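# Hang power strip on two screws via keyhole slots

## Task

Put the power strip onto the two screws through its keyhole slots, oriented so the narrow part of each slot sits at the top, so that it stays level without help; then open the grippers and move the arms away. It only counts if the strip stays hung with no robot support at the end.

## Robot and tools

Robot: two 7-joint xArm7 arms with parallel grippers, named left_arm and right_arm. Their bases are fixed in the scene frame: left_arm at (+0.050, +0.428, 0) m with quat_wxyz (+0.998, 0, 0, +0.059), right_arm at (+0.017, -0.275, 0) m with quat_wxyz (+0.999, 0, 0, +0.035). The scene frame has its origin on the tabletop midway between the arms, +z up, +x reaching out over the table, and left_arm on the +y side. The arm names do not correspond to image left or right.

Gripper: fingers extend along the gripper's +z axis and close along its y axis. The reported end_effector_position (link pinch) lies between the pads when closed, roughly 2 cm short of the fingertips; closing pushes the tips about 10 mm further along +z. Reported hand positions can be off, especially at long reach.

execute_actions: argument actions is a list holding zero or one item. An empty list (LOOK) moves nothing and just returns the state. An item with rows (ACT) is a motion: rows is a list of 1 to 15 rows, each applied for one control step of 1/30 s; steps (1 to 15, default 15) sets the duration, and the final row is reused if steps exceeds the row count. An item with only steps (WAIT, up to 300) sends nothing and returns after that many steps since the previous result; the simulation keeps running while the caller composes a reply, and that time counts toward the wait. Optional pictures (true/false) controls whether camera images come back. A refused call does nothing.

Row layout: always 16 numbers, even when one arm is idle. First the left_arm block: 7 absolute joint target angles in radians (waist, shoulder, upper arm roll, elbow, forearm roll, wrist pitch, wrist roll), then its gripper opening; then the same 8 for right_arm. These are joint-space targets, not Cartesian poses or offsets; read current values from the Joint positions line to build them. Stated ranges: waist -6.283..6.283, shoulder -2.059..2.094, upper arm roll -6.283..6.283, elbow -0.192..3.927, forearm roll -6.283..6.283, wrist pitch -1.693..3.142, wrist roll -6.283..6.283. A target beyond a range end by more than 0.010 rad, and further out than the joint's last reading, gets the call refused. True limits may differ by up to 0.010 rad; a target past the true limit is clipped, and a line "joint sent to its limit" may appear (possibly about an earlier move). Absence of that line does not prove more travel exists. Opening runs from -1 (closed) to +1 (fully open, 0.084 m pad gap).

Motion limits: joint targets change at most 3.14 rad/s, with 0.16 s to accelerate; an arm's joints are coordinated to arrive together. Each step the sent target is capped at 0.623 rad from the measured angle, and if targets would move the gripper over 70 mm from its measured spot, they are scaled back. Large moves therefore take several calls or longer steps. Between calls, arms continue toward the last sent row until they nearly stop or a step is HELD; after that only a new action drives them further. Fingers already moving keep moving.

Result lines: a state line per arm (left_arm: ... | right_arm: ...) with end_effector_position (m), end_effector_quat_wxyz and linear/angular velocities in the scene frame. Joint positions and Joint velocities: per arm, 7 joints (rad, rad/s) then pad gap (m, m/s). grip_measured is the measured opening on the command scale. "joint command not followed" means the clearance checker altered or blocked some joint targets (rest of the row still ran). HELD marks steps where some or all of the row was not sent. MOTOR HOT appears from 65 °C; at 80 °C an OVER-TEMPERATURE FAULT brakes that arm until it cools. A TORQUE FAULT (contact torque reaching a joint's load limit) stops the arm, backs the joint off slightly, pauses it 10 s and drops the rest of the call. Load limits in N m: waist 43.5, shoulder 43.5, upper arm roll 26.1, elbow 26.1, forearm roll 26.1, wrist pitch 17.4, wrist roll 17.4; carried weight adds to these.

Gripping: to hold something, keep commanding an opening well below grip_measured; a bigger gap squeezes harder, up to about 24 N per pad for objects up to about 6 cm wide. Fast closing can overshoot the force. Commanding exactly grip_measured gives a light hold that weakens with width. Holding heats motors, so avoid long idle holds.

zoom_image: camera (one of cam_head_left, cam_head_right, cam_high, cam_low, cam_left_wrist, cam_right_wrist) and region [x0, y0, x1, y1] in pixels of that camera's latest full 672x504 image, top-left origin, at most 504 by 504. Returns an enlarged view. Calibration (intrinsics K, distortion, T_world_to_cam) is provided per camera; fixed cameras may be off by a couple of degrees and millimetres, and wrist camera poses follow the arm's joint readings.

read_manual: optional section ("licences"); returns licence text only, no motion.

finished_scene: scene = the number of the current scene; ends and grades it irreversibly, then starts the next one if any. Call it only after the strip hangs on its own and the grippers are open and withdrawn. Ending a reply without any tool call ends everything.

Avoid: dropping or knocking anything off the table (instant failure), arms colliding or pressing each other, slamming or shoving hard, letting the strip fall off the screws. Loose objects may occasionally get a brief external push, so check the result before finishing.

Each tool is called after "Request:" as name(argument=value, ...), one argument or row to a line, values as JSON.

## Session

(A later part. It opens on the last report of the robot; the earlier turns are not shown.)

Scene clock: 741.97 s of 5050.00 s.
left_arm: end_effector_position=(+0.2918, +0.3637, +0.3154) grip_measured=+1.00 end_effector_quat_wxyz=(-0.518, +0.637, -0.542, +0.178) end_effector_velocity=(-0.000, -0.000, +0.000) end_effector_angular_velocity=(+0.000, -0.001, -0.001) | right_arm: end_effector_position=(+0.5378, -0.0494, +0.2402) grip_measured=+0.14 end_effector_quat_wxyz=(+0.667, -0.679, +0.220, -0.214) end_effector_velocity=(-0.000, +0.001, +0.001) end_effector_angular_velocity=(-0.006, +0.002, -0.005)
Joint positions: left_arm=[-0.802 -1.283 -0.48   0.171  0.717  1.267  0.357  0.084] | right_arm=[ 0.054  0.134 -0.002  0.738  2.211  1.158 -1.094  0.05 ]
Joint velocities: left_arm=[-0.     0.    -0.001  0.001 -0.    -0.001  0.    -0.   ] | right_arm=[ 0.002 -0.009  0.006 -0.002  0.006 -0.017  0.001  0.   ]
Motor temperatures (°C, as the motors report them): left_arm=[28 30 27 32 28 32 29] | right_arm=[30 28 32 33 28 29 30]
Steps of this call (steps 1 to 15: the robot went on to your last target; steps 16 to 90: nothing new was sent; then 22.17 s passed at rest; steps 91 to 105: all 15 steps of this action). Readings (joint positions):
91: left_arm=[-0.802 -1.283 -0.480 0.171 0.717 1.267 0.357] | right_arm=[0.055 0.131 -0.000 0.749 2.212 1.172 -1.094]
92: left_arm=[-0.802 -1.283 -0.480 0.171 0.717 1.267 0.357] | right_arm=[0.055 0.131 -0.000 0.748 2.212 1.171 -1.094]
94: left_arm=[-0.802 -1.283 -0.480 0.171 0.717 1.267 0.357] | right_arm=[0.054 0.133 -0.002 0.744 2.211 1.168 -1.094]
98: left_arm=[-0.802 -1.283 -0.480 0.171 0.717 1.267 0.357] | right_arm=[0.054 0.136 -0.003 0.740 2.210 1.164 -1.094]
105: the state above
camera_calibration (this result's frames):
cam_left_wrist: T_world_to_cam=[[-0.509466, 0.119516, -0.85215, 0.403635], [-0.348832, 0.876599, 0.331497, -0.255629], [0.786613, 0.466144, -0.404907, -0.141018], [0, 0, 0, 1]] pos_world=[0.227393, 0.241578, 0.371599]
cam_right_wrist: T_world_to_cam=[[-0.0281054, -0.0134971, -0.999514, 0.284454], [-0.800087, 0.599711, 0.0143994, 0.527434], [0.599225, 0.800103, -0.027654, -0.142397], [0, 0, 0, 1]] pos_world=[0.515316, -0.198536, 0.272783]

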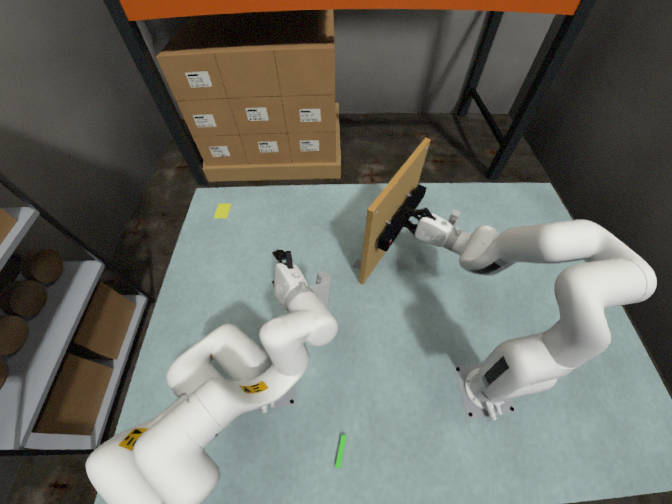

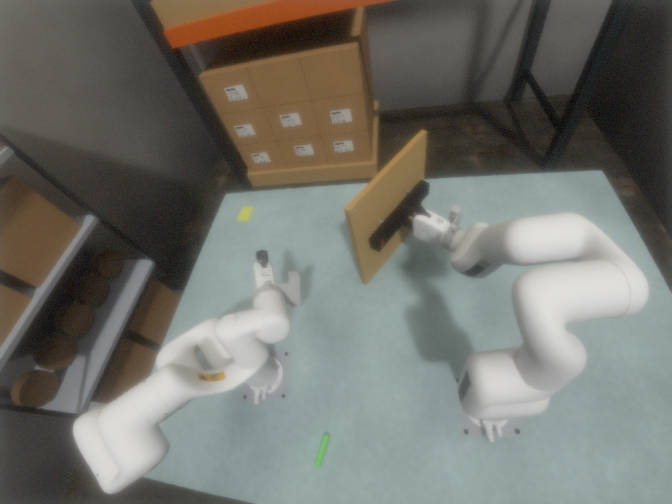

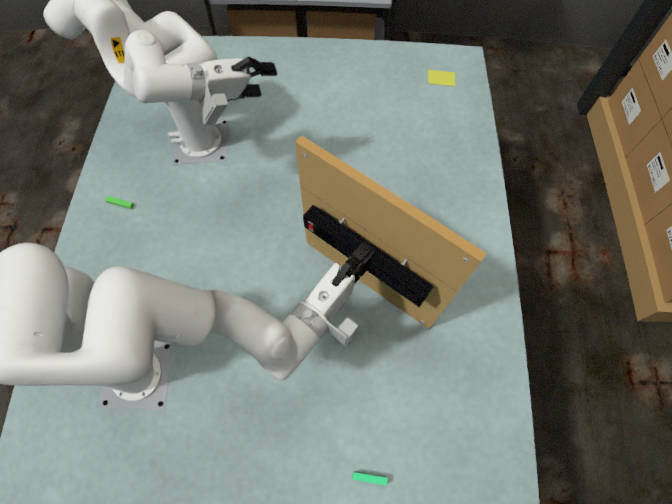

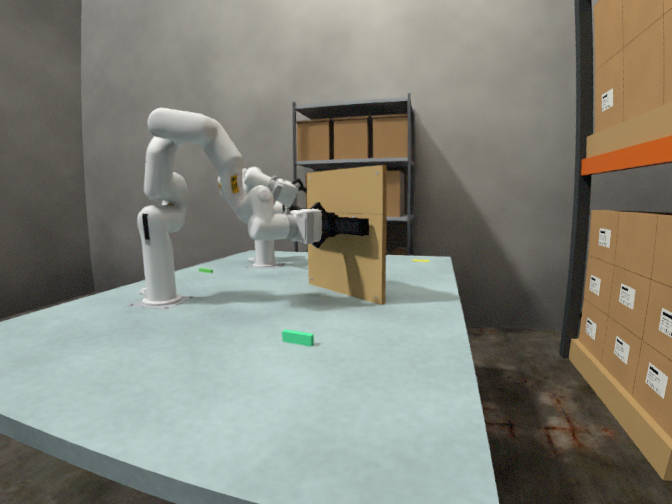

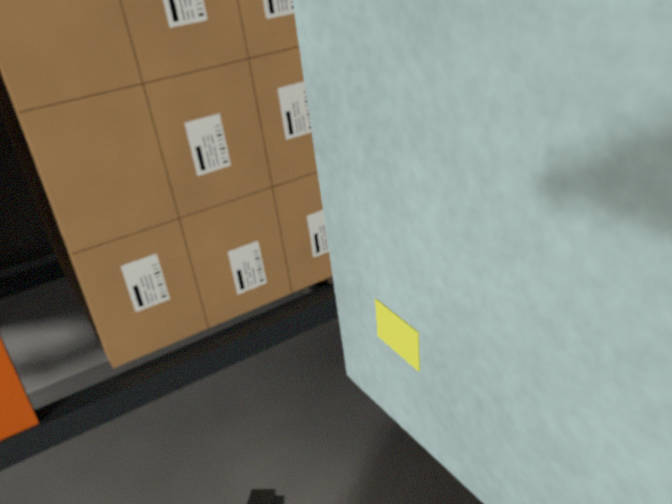

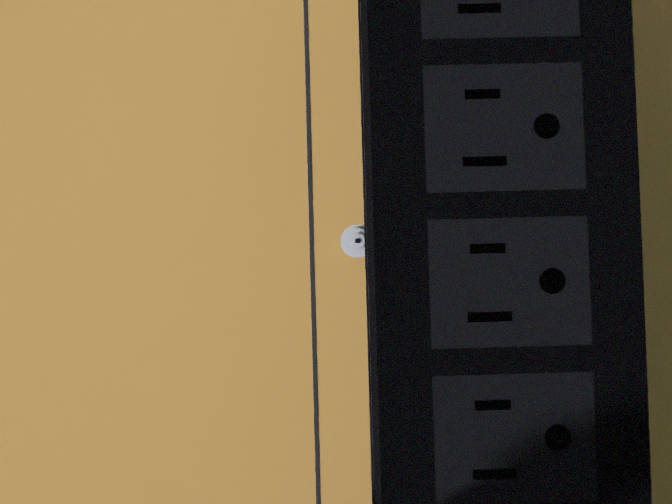

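Request:
execute_actions(
  actions=[
    {"rows":[[-0.802,-1.283,-0.48,0.171,0.717,1.267,0.357,1,0.003,0.083,0,0.686,2.168,1.207,-1.0865,-1]],"steps":15},
  ],
)

Request:
execute_actions(
  actions=[
    {"steps":15},
  ],
)

Scene clock: 763.43 s of 5050.00 s.
left_arm: end_effector_position=(+0.2918, +0.3637, +0.3154) grip_measured=+1.00 end_effector_quat_wxyz=(-0.518, +0.637, -0.542, +0.178) end_effector_velocity=(-0.000, +0.000, -0.000) end_effector_angular_velocity=(+0.001, +0.001, +0.001) | right_arm: end_effector_position=(+0.5248, -0.0639, +0.2515) grip_measured=+0.14 end_effector_quat_wxyz=(+0.676, -0.673, +0.211, -0.216) end_effector_velocity=(+0.001, -0.008, -0.003) end_effector_angular_velocity=(-0.001, +0.004, -0.011)
Joint positions: left_arm=[-0.802 -1.283 -0.48   0.171  0.717  1.267  0.357  0.084] | right_arm=[ 0.005  0.083  0.001  0.688  2.169  1.207 -1.086  0.05 ]
Joint velocities: left_arm=[-0.    -0.    -0.    -0.001 -0.     0.001  0.    -0.   ] | right_arm=[-0.009  0.    -0.009 -0.007 -0.006  0.005  0.    -0.   ]
Motor temperatures (°C, as the motors report them): left_arm=[28 30 27 32 28 32 29] | right_arm=[30 28 32 38 28 33 30]
Steps of this call (steps 1 to 15: the robot went on to your last target; steps 16 to 90: nothing new was sent; then 17.97 s passed at rest; steps 91 to 105: all 15 steps of this action). Readings (joint positions):
91: left_arm=[-0.802 -1.283 -0.480 0.171 0.717 1.267 0.357] | right_arm=[0.055 0.132 -0.000 0.738 2.212 1.154 -1.094]
92: left_arm=[-0.802 -1.283 -0.480 0.171 0.717 1.267 0.357] | right_arm=[0.052 0.130 0.001 0.735 2.209 1.156 -1.094]
94: left_arm=[-0.802 -1.283 -0.480 0.171 0.717 1.267 0.357] | right_arm=[0.032 0.110 0.005 0.714 2.191 1.175 -1.091]
98: left_arm=[-0.802 -1.283 -0.480 0.171 0.717 1.267 0.357] | right_arm=[0.012 0.081 0.006 0.702 2.174 1.204 -1.087]
105: the state above
camera_calibration (this result's frames):
cam_left_wrist: T_world_to_cam=[[-0.509466, 0.119516, -0.852151, 0.403635], [-0.348832, 0.876599, 0.331497, -0.255629], [0.786614, 0.466143, -0.404906, -0.141018], [0, 0, 0, 1]] pos_world=[0.227393, 0.241578, 0.371599]
cam_right_wrist: T_world_to_cam=[[-0.00655092, 0.00225951, -0.999976, 0.28506], [-0.807049, 0.590447, 0.0066212, 0.530572], [0.590448, 0.807073, -0.00204443, -0.124061], [0, 0, 0, 1]] pos_world=[0.503316, -0.213792, 0.281286]

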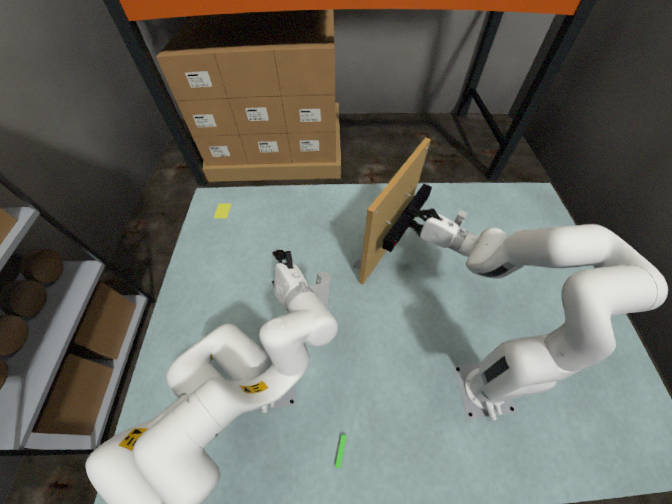

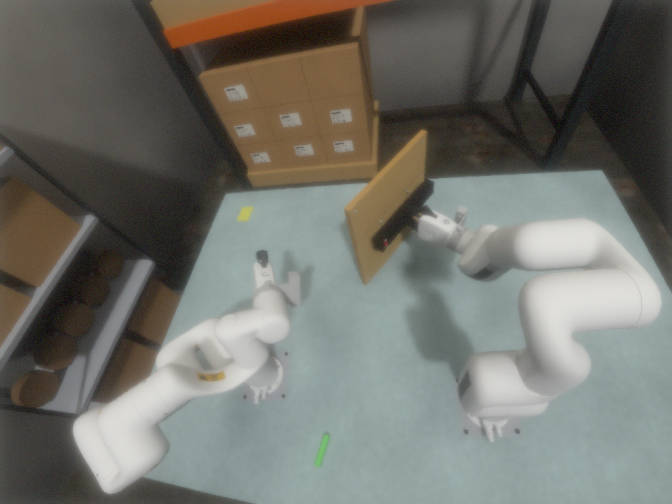

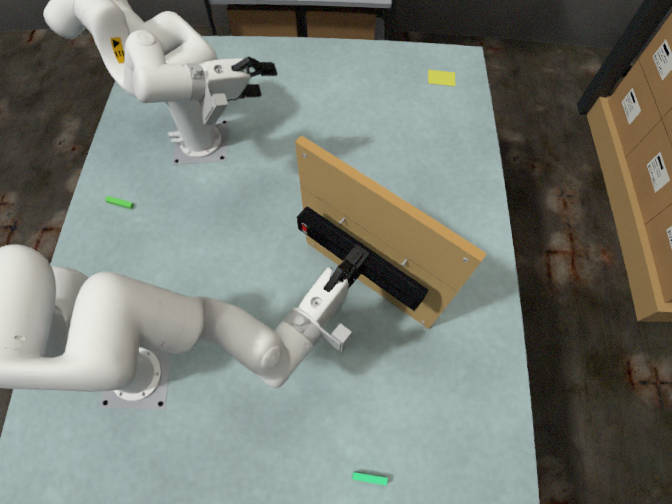

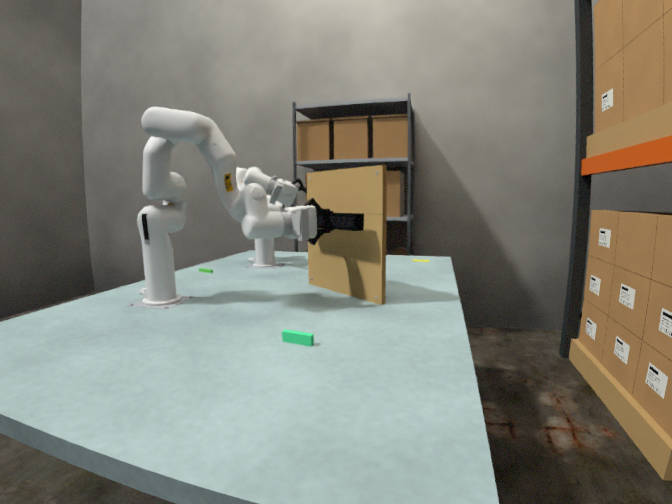

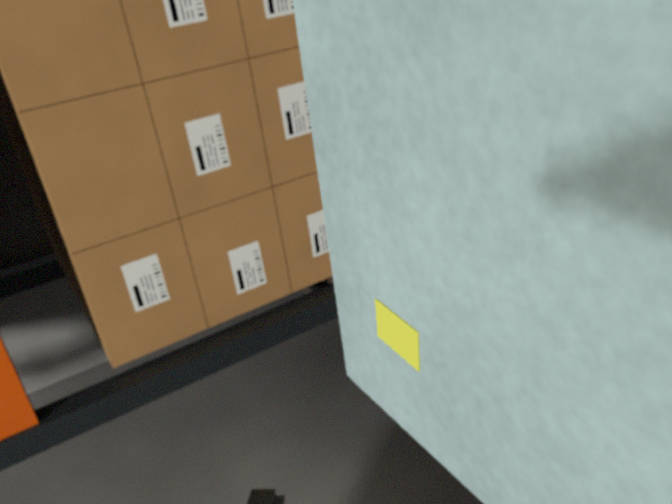

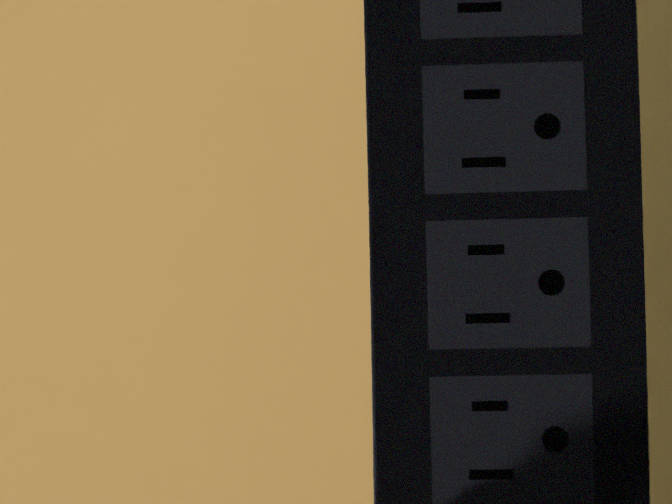

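Scene clock: 763.93 s of 5050.00 s.
left_arm: end_effector_position=(+0.2918, +0.3637, +0.3154) grip_measured=+1.00 end_effector_quat_wxyz=(-0.518, +0.637, -0.542, +0.178) end_effector_velocity=(-0.000, +0.000, -0.000) end_effector_angular_velocity=(-0.000, -0.000, +0.000) | right_arm: end_effector_position=(+0.5248, -0.0653, +0.2507) grip_measured=+0.14 end_effector_quat_wxyz=(+0.675, -0.673, +0.212, -0.216) end_effector_velocity=(-0.000, -0.001, -0.001) end_effector_angular_velocity=(-0.001, +0.001, -0.001)
Joint positions: left_arm=[-0.802 -1.283 -0.48   0.171  0.717  1.267  0.357  0.084] | right_arm=[ 0.003  0.083  0.     0.686  2.168  1.207 -1.086  0.05 ]
Joint velocities: left_arm=[-0.001 -0.001 -0.    -0.    -0.     0.001 -0.     0.   ] | right_arm=[-0.001 -0.001 -0.001 -0.001 -0.001 -0.     0.     0.   ]
Motor temperatures (°C, as the motors report them): left_arm=[28 30 27 32 28 32 29] | right_arm=[30 28 32 38 28 33 30]
Steps of this call (steps 1 to 15: the robot went on to your last target). Readings (joint positions):
1: left_arm=[-0.802 -1.283 -0.480 0.171 0.717 1.267 0.357] | right_arm=[0.004 0.083 0.001 0.687 2.168 1.207 -1.086]
2: left_arm=[-0.802 -1.283 -0.480 0.171 0.717 1.267 0.357] | right_arm=[0.004 0.083 0.001 0.687 2.168 1.207 -1.086]
4: left_arm=[-0.802 -1.283 -0.480 0.171 0.717 1.267 0.357] | right_arm=[0.004 0.083 0.001 0.687 2.168 1.207 -1.086]
8: left_arm=[-0.802 -1.283 -0.480 0.171 0.717 1.267 0.357] | right_arm=[0.003 0.083 0.000 0.686 2.168 1.207 -1.086]
15: the state above
All arms were judged still, so your last target was given up. Only a new action makes them travel on or press farther. Fingers that are still opening or closing keep moving.
camera_calibration (this result's frames):
cam_left_wrist: T_world_to_cam=[[-0.509466, 0.119516, -0.85215, 0.403635], [-0.348832, 0.876599, 0.331497, -0.255629], [0.786614, 0.466144, -0.404907, -0.141018], [0, 0, 0, 1]] pos_world=[0.227393, 0.241578, 0.371599]
cam_right_wrist: T_world_to_cam=[[-0.00815188, 0.00172352, -0.999965, 0.285008], [-0.805672, 0.592313, 0.00758887, 0.530605], [0.592305, 0.805706, -0.00343987, -0.123672], [0, 0, 0, 1]] pos_world=[0.503069, -0.215132, 0.280546]

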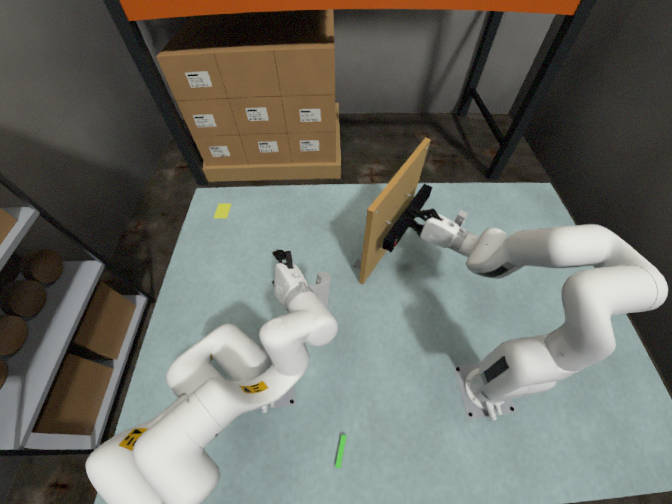

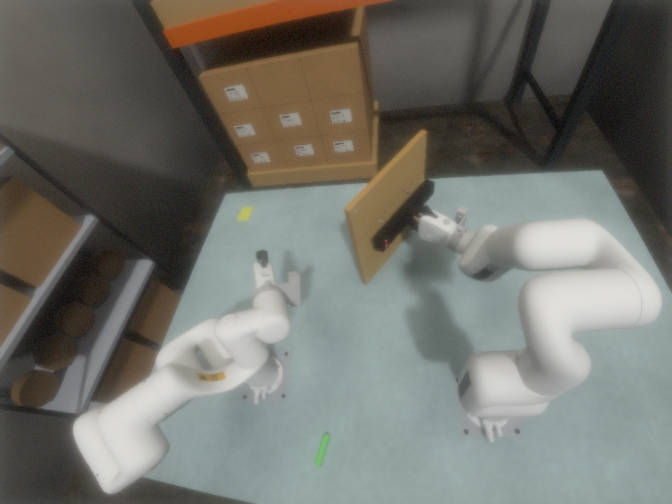

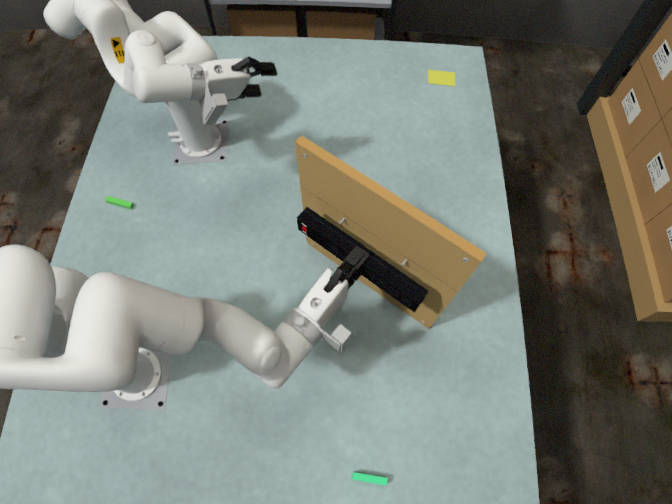

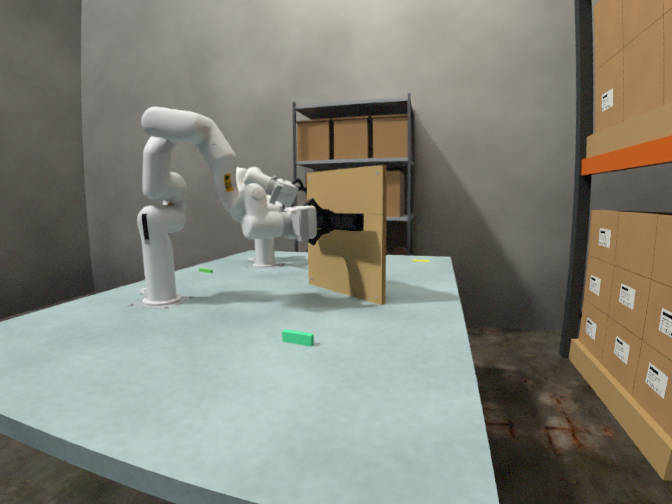

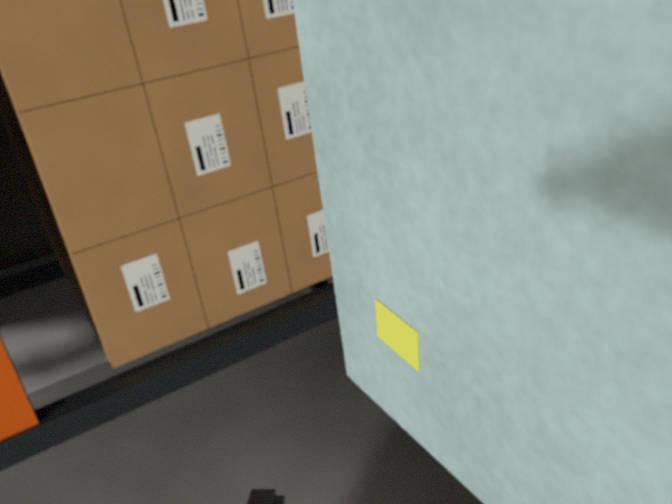

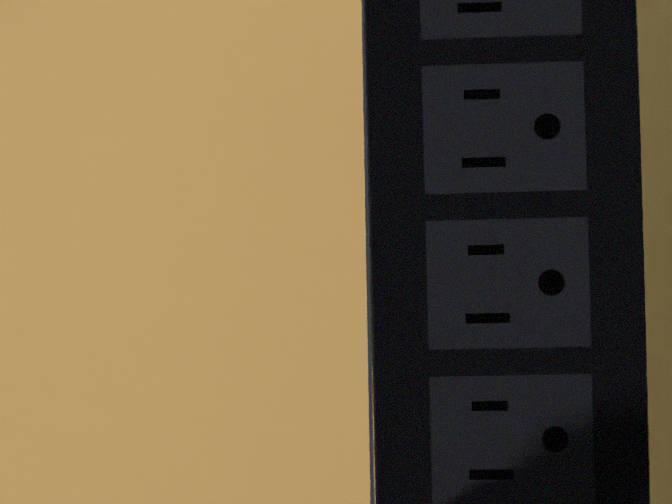

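Request:
execute_actions(
  actions=[
    {"rows":[[-0.802,-1.283,-0.48,0.171,0.717,1.267,0.357,1,0.0187,0.029,0,0.674,2.161,1.1726,-1.0475,-1]],"steps":15},
  ],
)

Request:
execute_actions(
  actions=[
    {"steps":25},
  ],
)

Scene clock: 783.57 s of 5050.00 s.
left_arm: end_effector_position=(+0.2918, +0.3637, +0.3154) grip_measured=+1.00 end_effector_quat_wxyz=(-0.518, +0.637, -0.542, +0.178) end_effector_velocity=(-0.000, -0.000, +0.000) end_effector_angular_velocity=(+0.000, -0.000, -0.000) | right_arm: end_effector_position=(+0.5193, -0.0617, +0.2646) grip_measured=+0.14 end_effector_quat_wxyz=(+0.674, -0.675, +0.213, -0.212) end_effector_velocity=(+0.000, +0.001, +0.004) end_effector_angular_velocity=(+0.002, -0.005, +0.002)
Joint positions: left_arm=[-0.802 -1.283 -0.48   0.171  0.717  1.267  0.357  0.084] | right_arm=[ 0.018  0.03  -0.     0.674  2.161  1.173 -1.048  0.05 ]
Joint velocities: left_arm=[-0.    -0.001 -0.    -0.     0.    -0.     0.     0.   ] | right_arm=[ 0.002 -0.006  0.001  0.002  0.    -0.001  0.003 -0.   ]
Motor temperatures (°C, as the motors report them): left_arm=[28 30 27 32 28 32 29] | right_arm=[30 28 32 35 28 31 30]
Steps of this call (steps 1 to 90: nothing new was sent; then 16.13 s passed at rest; steps 91 to 105: all 15 steps of this action). Readings (joint positions):
91: left_arm=[-0.802 -1.283 -0.480 0.171 0.717 1.267 0.357] | right_arm=[0.003 0.083 -0.000 0.686 2.168 1.207 -1.086]
92: left_arm=[-0.802 -1.283 -0.480 0.171 0.717 1.267 0.357] | right_arm=[0.004 0.080 -0.000 0.685 2.167 1.204 -1.083]
94: left_arm=[-0.802 -1.283 -0.480 0.171 0.717 1.267 0.357] | right_arm=[0.011 0.057 -0.001 0.678 2.164 1.188 -1.066]
98: left_arm=[-0.802 -1.283 -0.480 0.171 0.717 1.267 0.357] | right_arm=[0.018 0.032 0.001 0.677 2.162 1.177 -1.052]
105: the state above
camera_calibration (this result's frames):
cam_left_wrist: T_world_to_cam=[[-0.509466, 0.119516, -0.85215, 0.403635], [-0.348832, 0.876599, 0.331497, -0.255629], [0.786614, 0.466144, -0.404907, -0.141018], [0, 0, 0, 1]] pos_world=[0.227393, 0.241578, 0.371599]
cam_right_wrist: T_world_to_cam=[[-0.0159144, -0.00137611, -0.999872, 0.302698], [-0.808194, 0.588793, 0.0120532, 0.523827], [0.588701, 0.808283, -0.0104824, -0.11944], [0, 0, 0, 1]] pos_world=[0.498485, -0.211467, 0.295093]

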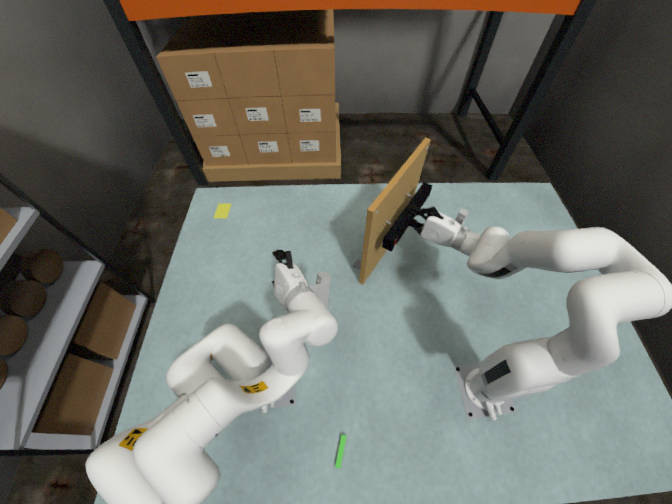

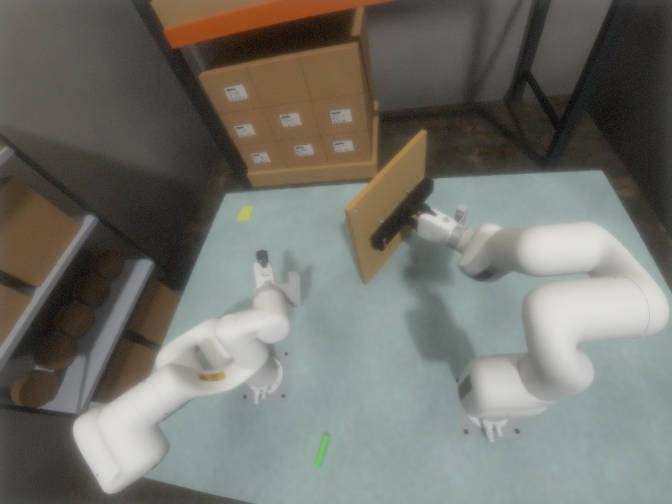

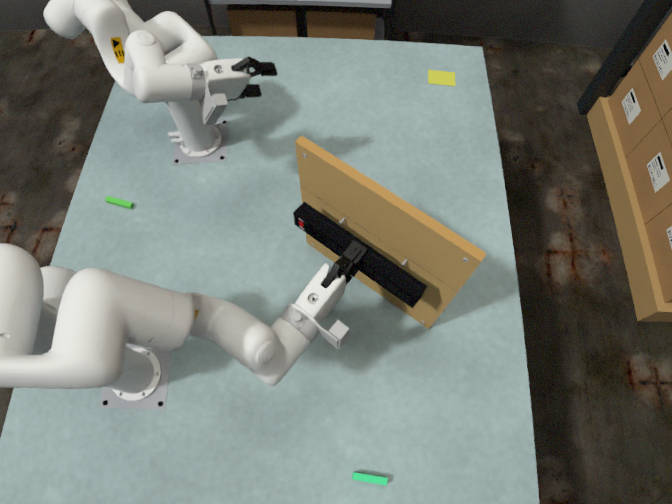

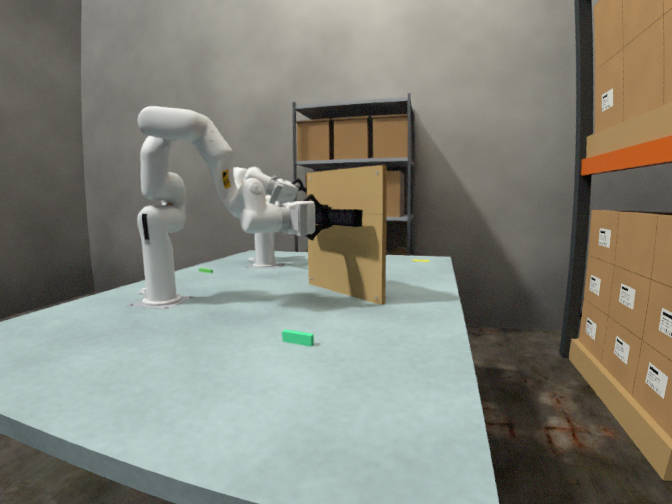

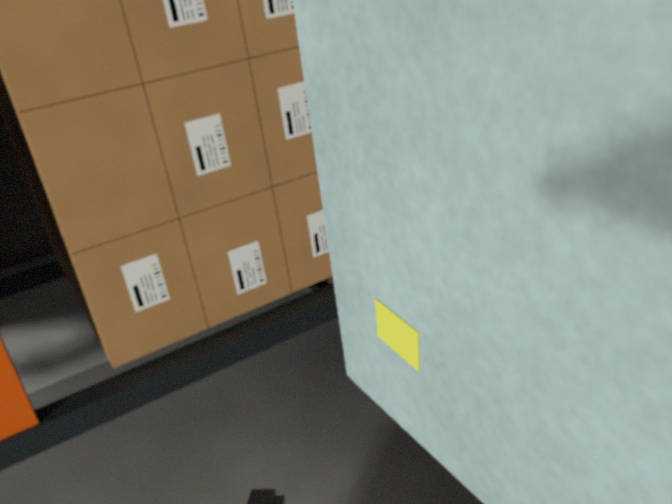

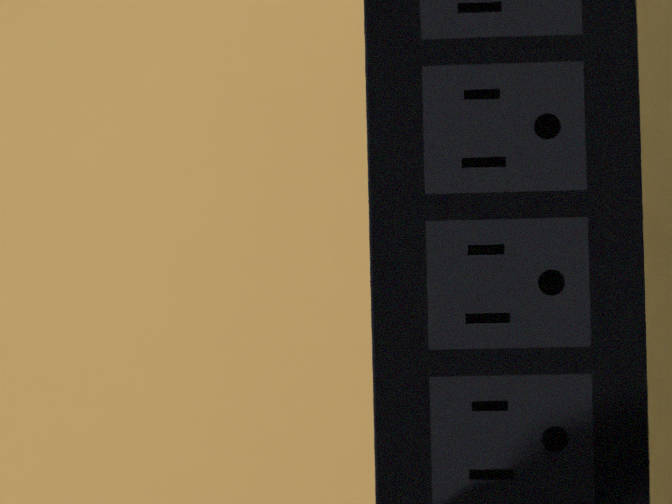

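Scene clock: 784.40 s of 5050.00 s.
left_arm: end_effector_position=(+0.2918, +0.3637, +0.3154) grip_measured=+1.00 end_effector_quat_wxyz=(-0.518, +0.637, -0.542, +0.178) end_effector_velocity=(+0.000, +0.000, -0.000) end_effector_angular_velocity=(+0.001, -0.000, -0.000) | right_arm: end_effector_position=(+0.5193, -0.0615, +0.2651) grip_measured=+0.14 end_effector_quat_wxyz=(+0.674, -0.675, +0.213, -0.212) end_effector_velocity=(-0.000, +0.000, -0.000) end_effector_angular_velocity=(-0.000, +0.001, +0.000)
Joint positions: left_arm=[-0.802 -1.283 -0.48   0.171  0.717  1.267  0.357  0.084] | right_arm=[ 0.019  0.029 -0.     0.674  2.161  1.173 -1.048  0.05 ]
Joint velocities: left_arm=[ 0.    -0.    -0.001 -0.001  0.    -0.     0.    -0.   ] | right_arm=[ 0.001  0.001 -0.     0.     0.    -0.001  0.    -0.   ]
Motor temperatures (°C, as the motors report them): left_arm=[28 30 27 32 28 32 29] | right_arm=[30 28 32 35 28 31 30]
Steps of this call (steps 1 to 15: the robot went on to your last target; steps 16 to 25: nothing new was sent). Readings (joint positions):
1: left_arm=[-0.802 -1.283 -0.480 0.171 0.717 1.267 0.357] | right_arm=[0.019 0.030 -0.000 0.674 2.161 1.173 -1.048]
2: left_arm=[-0.802 -1.283 -0.480 0.171 0.717 1.267 0.357] | right_arm=[0.019 0.029 -0.000 0.674 2.161 1.173 -1.048]
4: left_arm=[-0.802 -1.283 -0.480 0.171 0.717 1.267 0.357] | right_arm=[0.019 0.029 -0.000 0.674 2.161 1.173 -1.048]
8: left_arm=[-0.802 -1.283 -0.480 0.171 0.717 1.267 0.357] | right_arm=[0.019 0.029 -0.000 0.674 2.161 1.173 -1.048]
25: the state above
All arms were judged still, so your last target was given up. Only a new action makes them travel on or press farther. Fingers that are still opening or closing keep moving.
camera_calibration (this result's frames):
cam_left_wrist: T_world_to_cam=[[-0.509466, 0.119516, -0.85215, 0.403635], [-0.348832, 0.876599, 0.331497, -0.255629], [0.786614, 0.466144, -0.404906, -0.141018], [0, 0, 0, 1]] pos_world=[0.227393, 0.241578, 0.371599]
cam_right_wrist: T_world_to_cam=[[-0.0152894, -0.00124784, -0.999882, 0.302844], [-0.808364, 0.588568, 0.0116264, 0.523914], [0.588484, 0.808447, -0.0100076, -0.119553], [0, 0, 0, 1]] pos_world=[0.498499, -0.211328, 0.295521]

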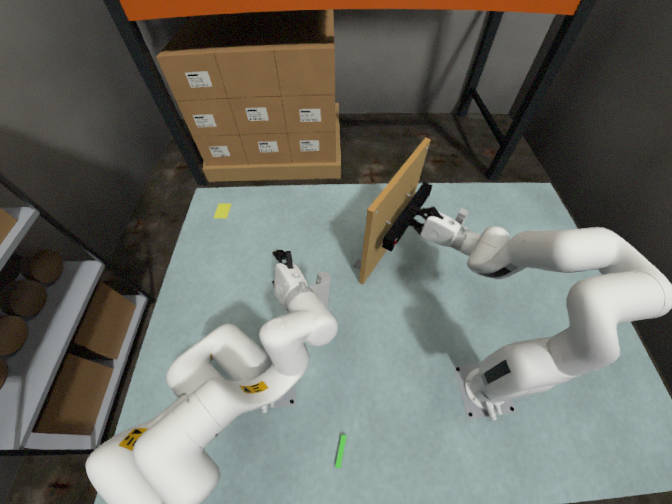

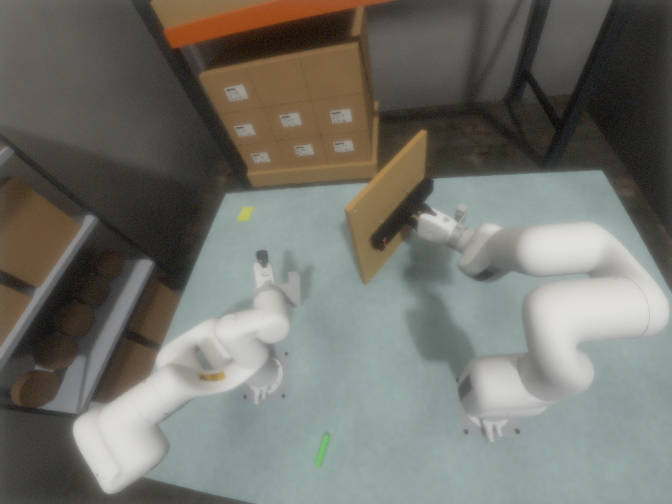

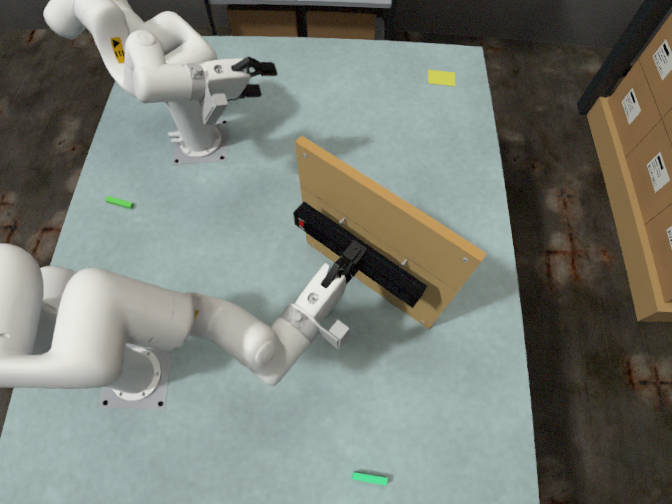

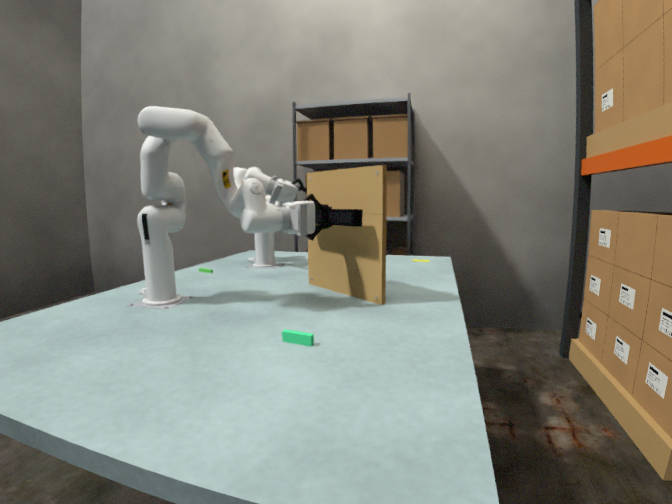

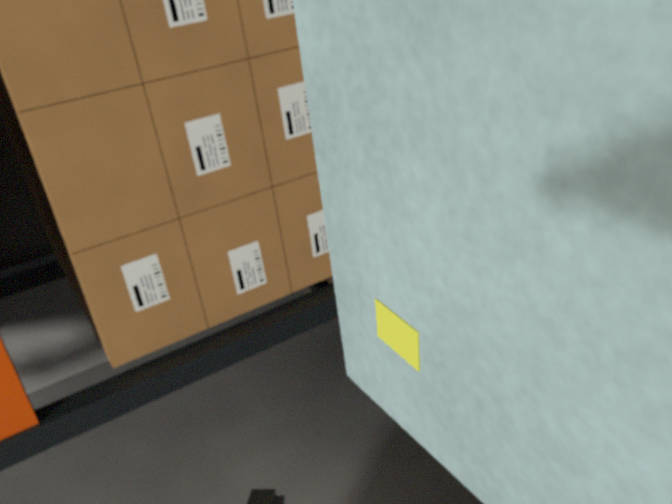

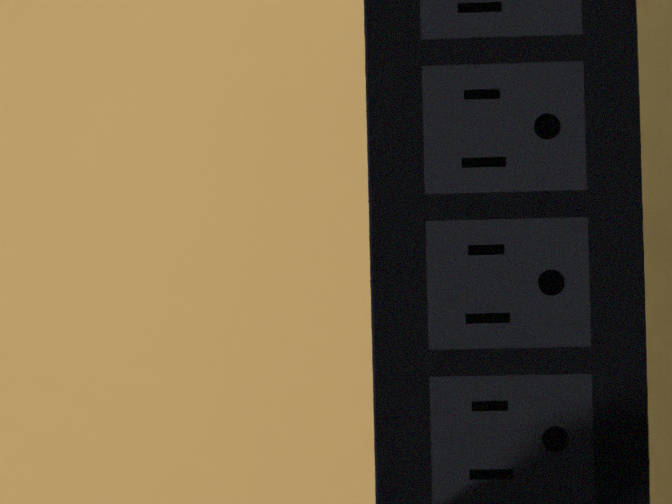

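Request:
execute_actions(
  actions=[
    {"rows":[[-0.802,-1.283,-0.48,0.171,0.717,1.267,0.357,1,0.0488,0.050,0,0.7165,2.1814,1.1446,-1.042,-1]],"steps":15},
  ],
  pictures=false,
)

Request:
execute_actions(
  actions=[
    {"steps":20},
  ],
)

Scene clock: 799.20 s of 5050.00 s.
left_arm: end_effector_position=(+0.2918, +0.3637, +0.3154) grip_measured=+1.00 end_effector_quat_wxyz=(-0.518, +0.637, -0.542, +0.178) end_effector_velocity=(+0.000, +0.000, +0.000) end_effector_angular_velocity=(-0.001, +0.000, -0.000) | right_arm: end_effector_position=(+0.5296, -0.0511, +0.2695) grip_measured=+0.14 end_effector_quat_wxyz=(+0.673, -0.675, +0.212, -0.213) end_effector_velocity=(+0.000, +0.003, +0.003) end_effector_angular_velocity=(+0.002, -0.004, +0.004)
Joint positions: left_arm=[-0.802 -1.283 -0.48   0.171  0.717  1.267  0.357  0.084] | right_arm=[ 0.048  0.05  -0.     0.716  2.181  1.145 -1.042  0.05 ]
Joint velocities: left_arm=[ 0.    -0.001  0.001 -0.     0.    -0.001  0.001 -0.   ] | right_arm=[ 0.003  0.     0.003  0.005  0.002 -0.     0.    -0.   ]
Motor temperatures (°C, as the motors report them): left_arm=[28 30 27 32 28 32 29] | right_arm=[30 28 32 34 28 31 30]
Steps of this call (steps 1 to 90: nothing new was sent; then 11.30 s passed at rest; steps 91 to 105: all 15 steps of this action). Readings (joint positions):
91: left_arm=[-0.802 -1.283 -0.480 0.171 0.717 1.267 0.357] | right_arm=[0.019 0.029 -0.000 0.674 2.161 1.172 -1.047]
92: left_arm=[-0.802 -1.283 -0.480 0.171 0.717 1.267 0.357] | right_arm=[0.021 0.031 -0.001 0.677 2.163 1.169 -1.047]
94: left_arm=[-0.802 -1.283 -0.480 0.171 0.717 1.267 0.357] | right_arm=[0.034 0.041 -0.001 0.696 2.172 1.157 -1.044]
98: left_arm=[-0.802 -1.283 -0.480 0.171 0.717 1.267 0.357] | right_arm=[0.047 0.048 0.001 0.714 2.179 1.148 -1.043]
105: the state above

Scene clock: 799.87 s of 5050.00 s.
left_arm: end_effector_position=(+0.2918, +0.3637, +0.3154) grip_measured=+1.00 end_effector_quat_wxyz=(-0.518, +0.637, -0.542, +0.178) end_effector_velocity=(-0.000, -0.000, +0.000) end_effector_angular_velocity=(+0.000, +0.000, -0.000) | right_arm: end_effector_position=(+0.5296, -0.0508, +0.2696) grip_measured=+0.14 end_effector_quat_wxyz=(+0.673, -0.675, +0.212, -0.213) end_effector_velocity=(+0.001, -0.001, +0.000) end_effector_angular_velocity=(-0.000, -0.001, -0.002)
Joint positions: left_arm=[-0.802 -1.283 -0.48   0.171  0.717  1.267  0.357  0.084] | right_arm=[ 0.049  0.05  -0.     0.716  2.181  1.145 -1.042  0.05 ]
Joint velocities: left_arm=[-0.     0.001 -0.     0.001  0.     0.     0.     0.   ] | right_arm=[-0.002  0.    -0.     0.001 -0.    -0.    -0.    -0.   ]
Motor temperatures (°C, as the motors report them): left_arm=[28 30 27 32 28 32 29] | right_arm=[30 28 32 34 28 31 30]
Steps of this call (steps 1 to 15: the robot went on to your last target; steps 16 to 20: nothing new was sent). Readings (joint positions):
1: left_arm=[-0.802 -1.283 -0.480 0.171 0.717 1.267 0.357] | right_arm=[0.049 0.050 -0.000 0.716 2.181 1.145 -1.042]
2: left_arm=[-0.802 -1.283 -0.480 0.171 0.717 1.267 0.357] | right_arm=[0.049 0.050 -0.000 0.716 2.181 1.145 -1.042]
4: left_arm=[-0.802 -1.283 -0.480 0.171 0.717 1.267 0.357] | right_arm=[0.049 0.050 -0.000 0.716 2.181 1.145 -1.042]
8: left_arm=[-0.802 -1.283 -0.480 0.171 0.717 1.267 0.357] | right_arm=[0.049 0.050 -0.000 0.716 2.181 1.145 -1.042]
20: the state above
All arms were judged still, so your last target was given up. Only a new action makes them travel on or press farther. Fingers that are still opening or closing keep moving.
camera_calibration (this result's frames):
cam_left_wrist: T_world_to_cam=[[-0.509466, 0.119516, -0.85215, 0.403635], [-0.348832, 0.876599, 0.331497, -0.255629], [0.786613, 0.466144, -0.404907, -0.141018], [0, 0, 0, 1]] pos_world=[0.227393, 0.241578, 0.371599]
cam_right_wrist: T_world_to_cam=[[-0.0135424, -0.00335064, -0.999903, 0.306584], [-0.808282, 0.588727, 0.00897431, 0.526517], [0.58864, 0.808325, -0.010681, -0.134154], [0, 0, 0, 1]] pos_world=[0.508694, -0.200508, 0.300396]

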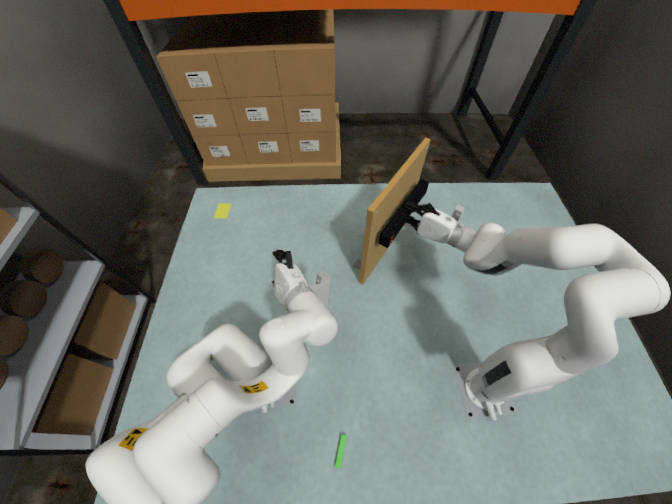

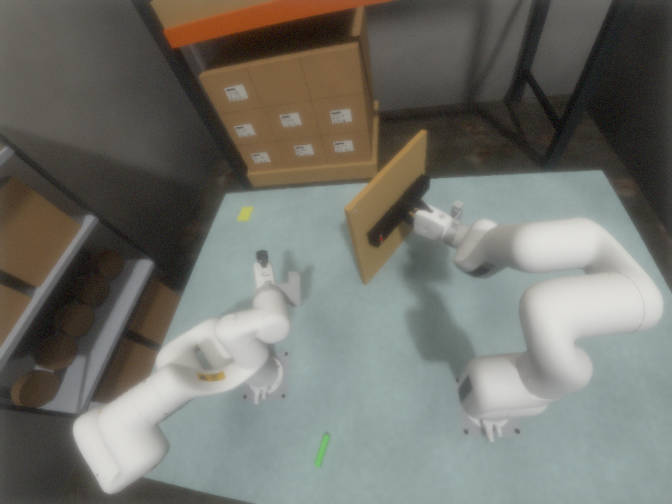

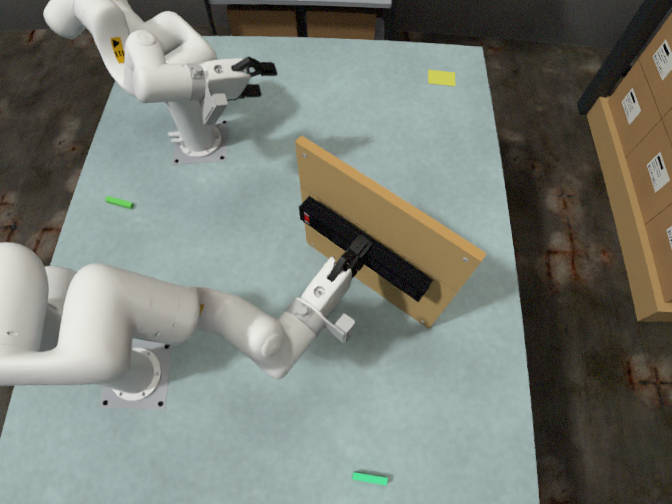

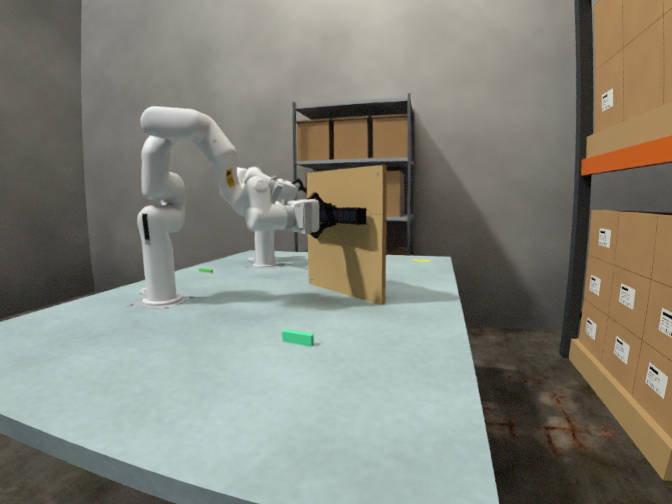

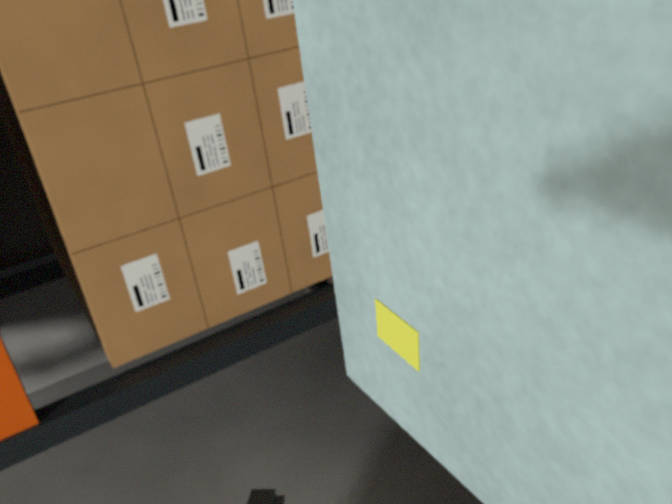

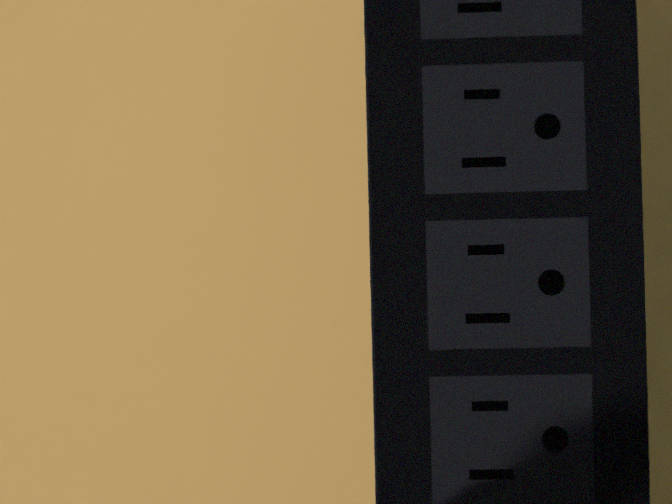

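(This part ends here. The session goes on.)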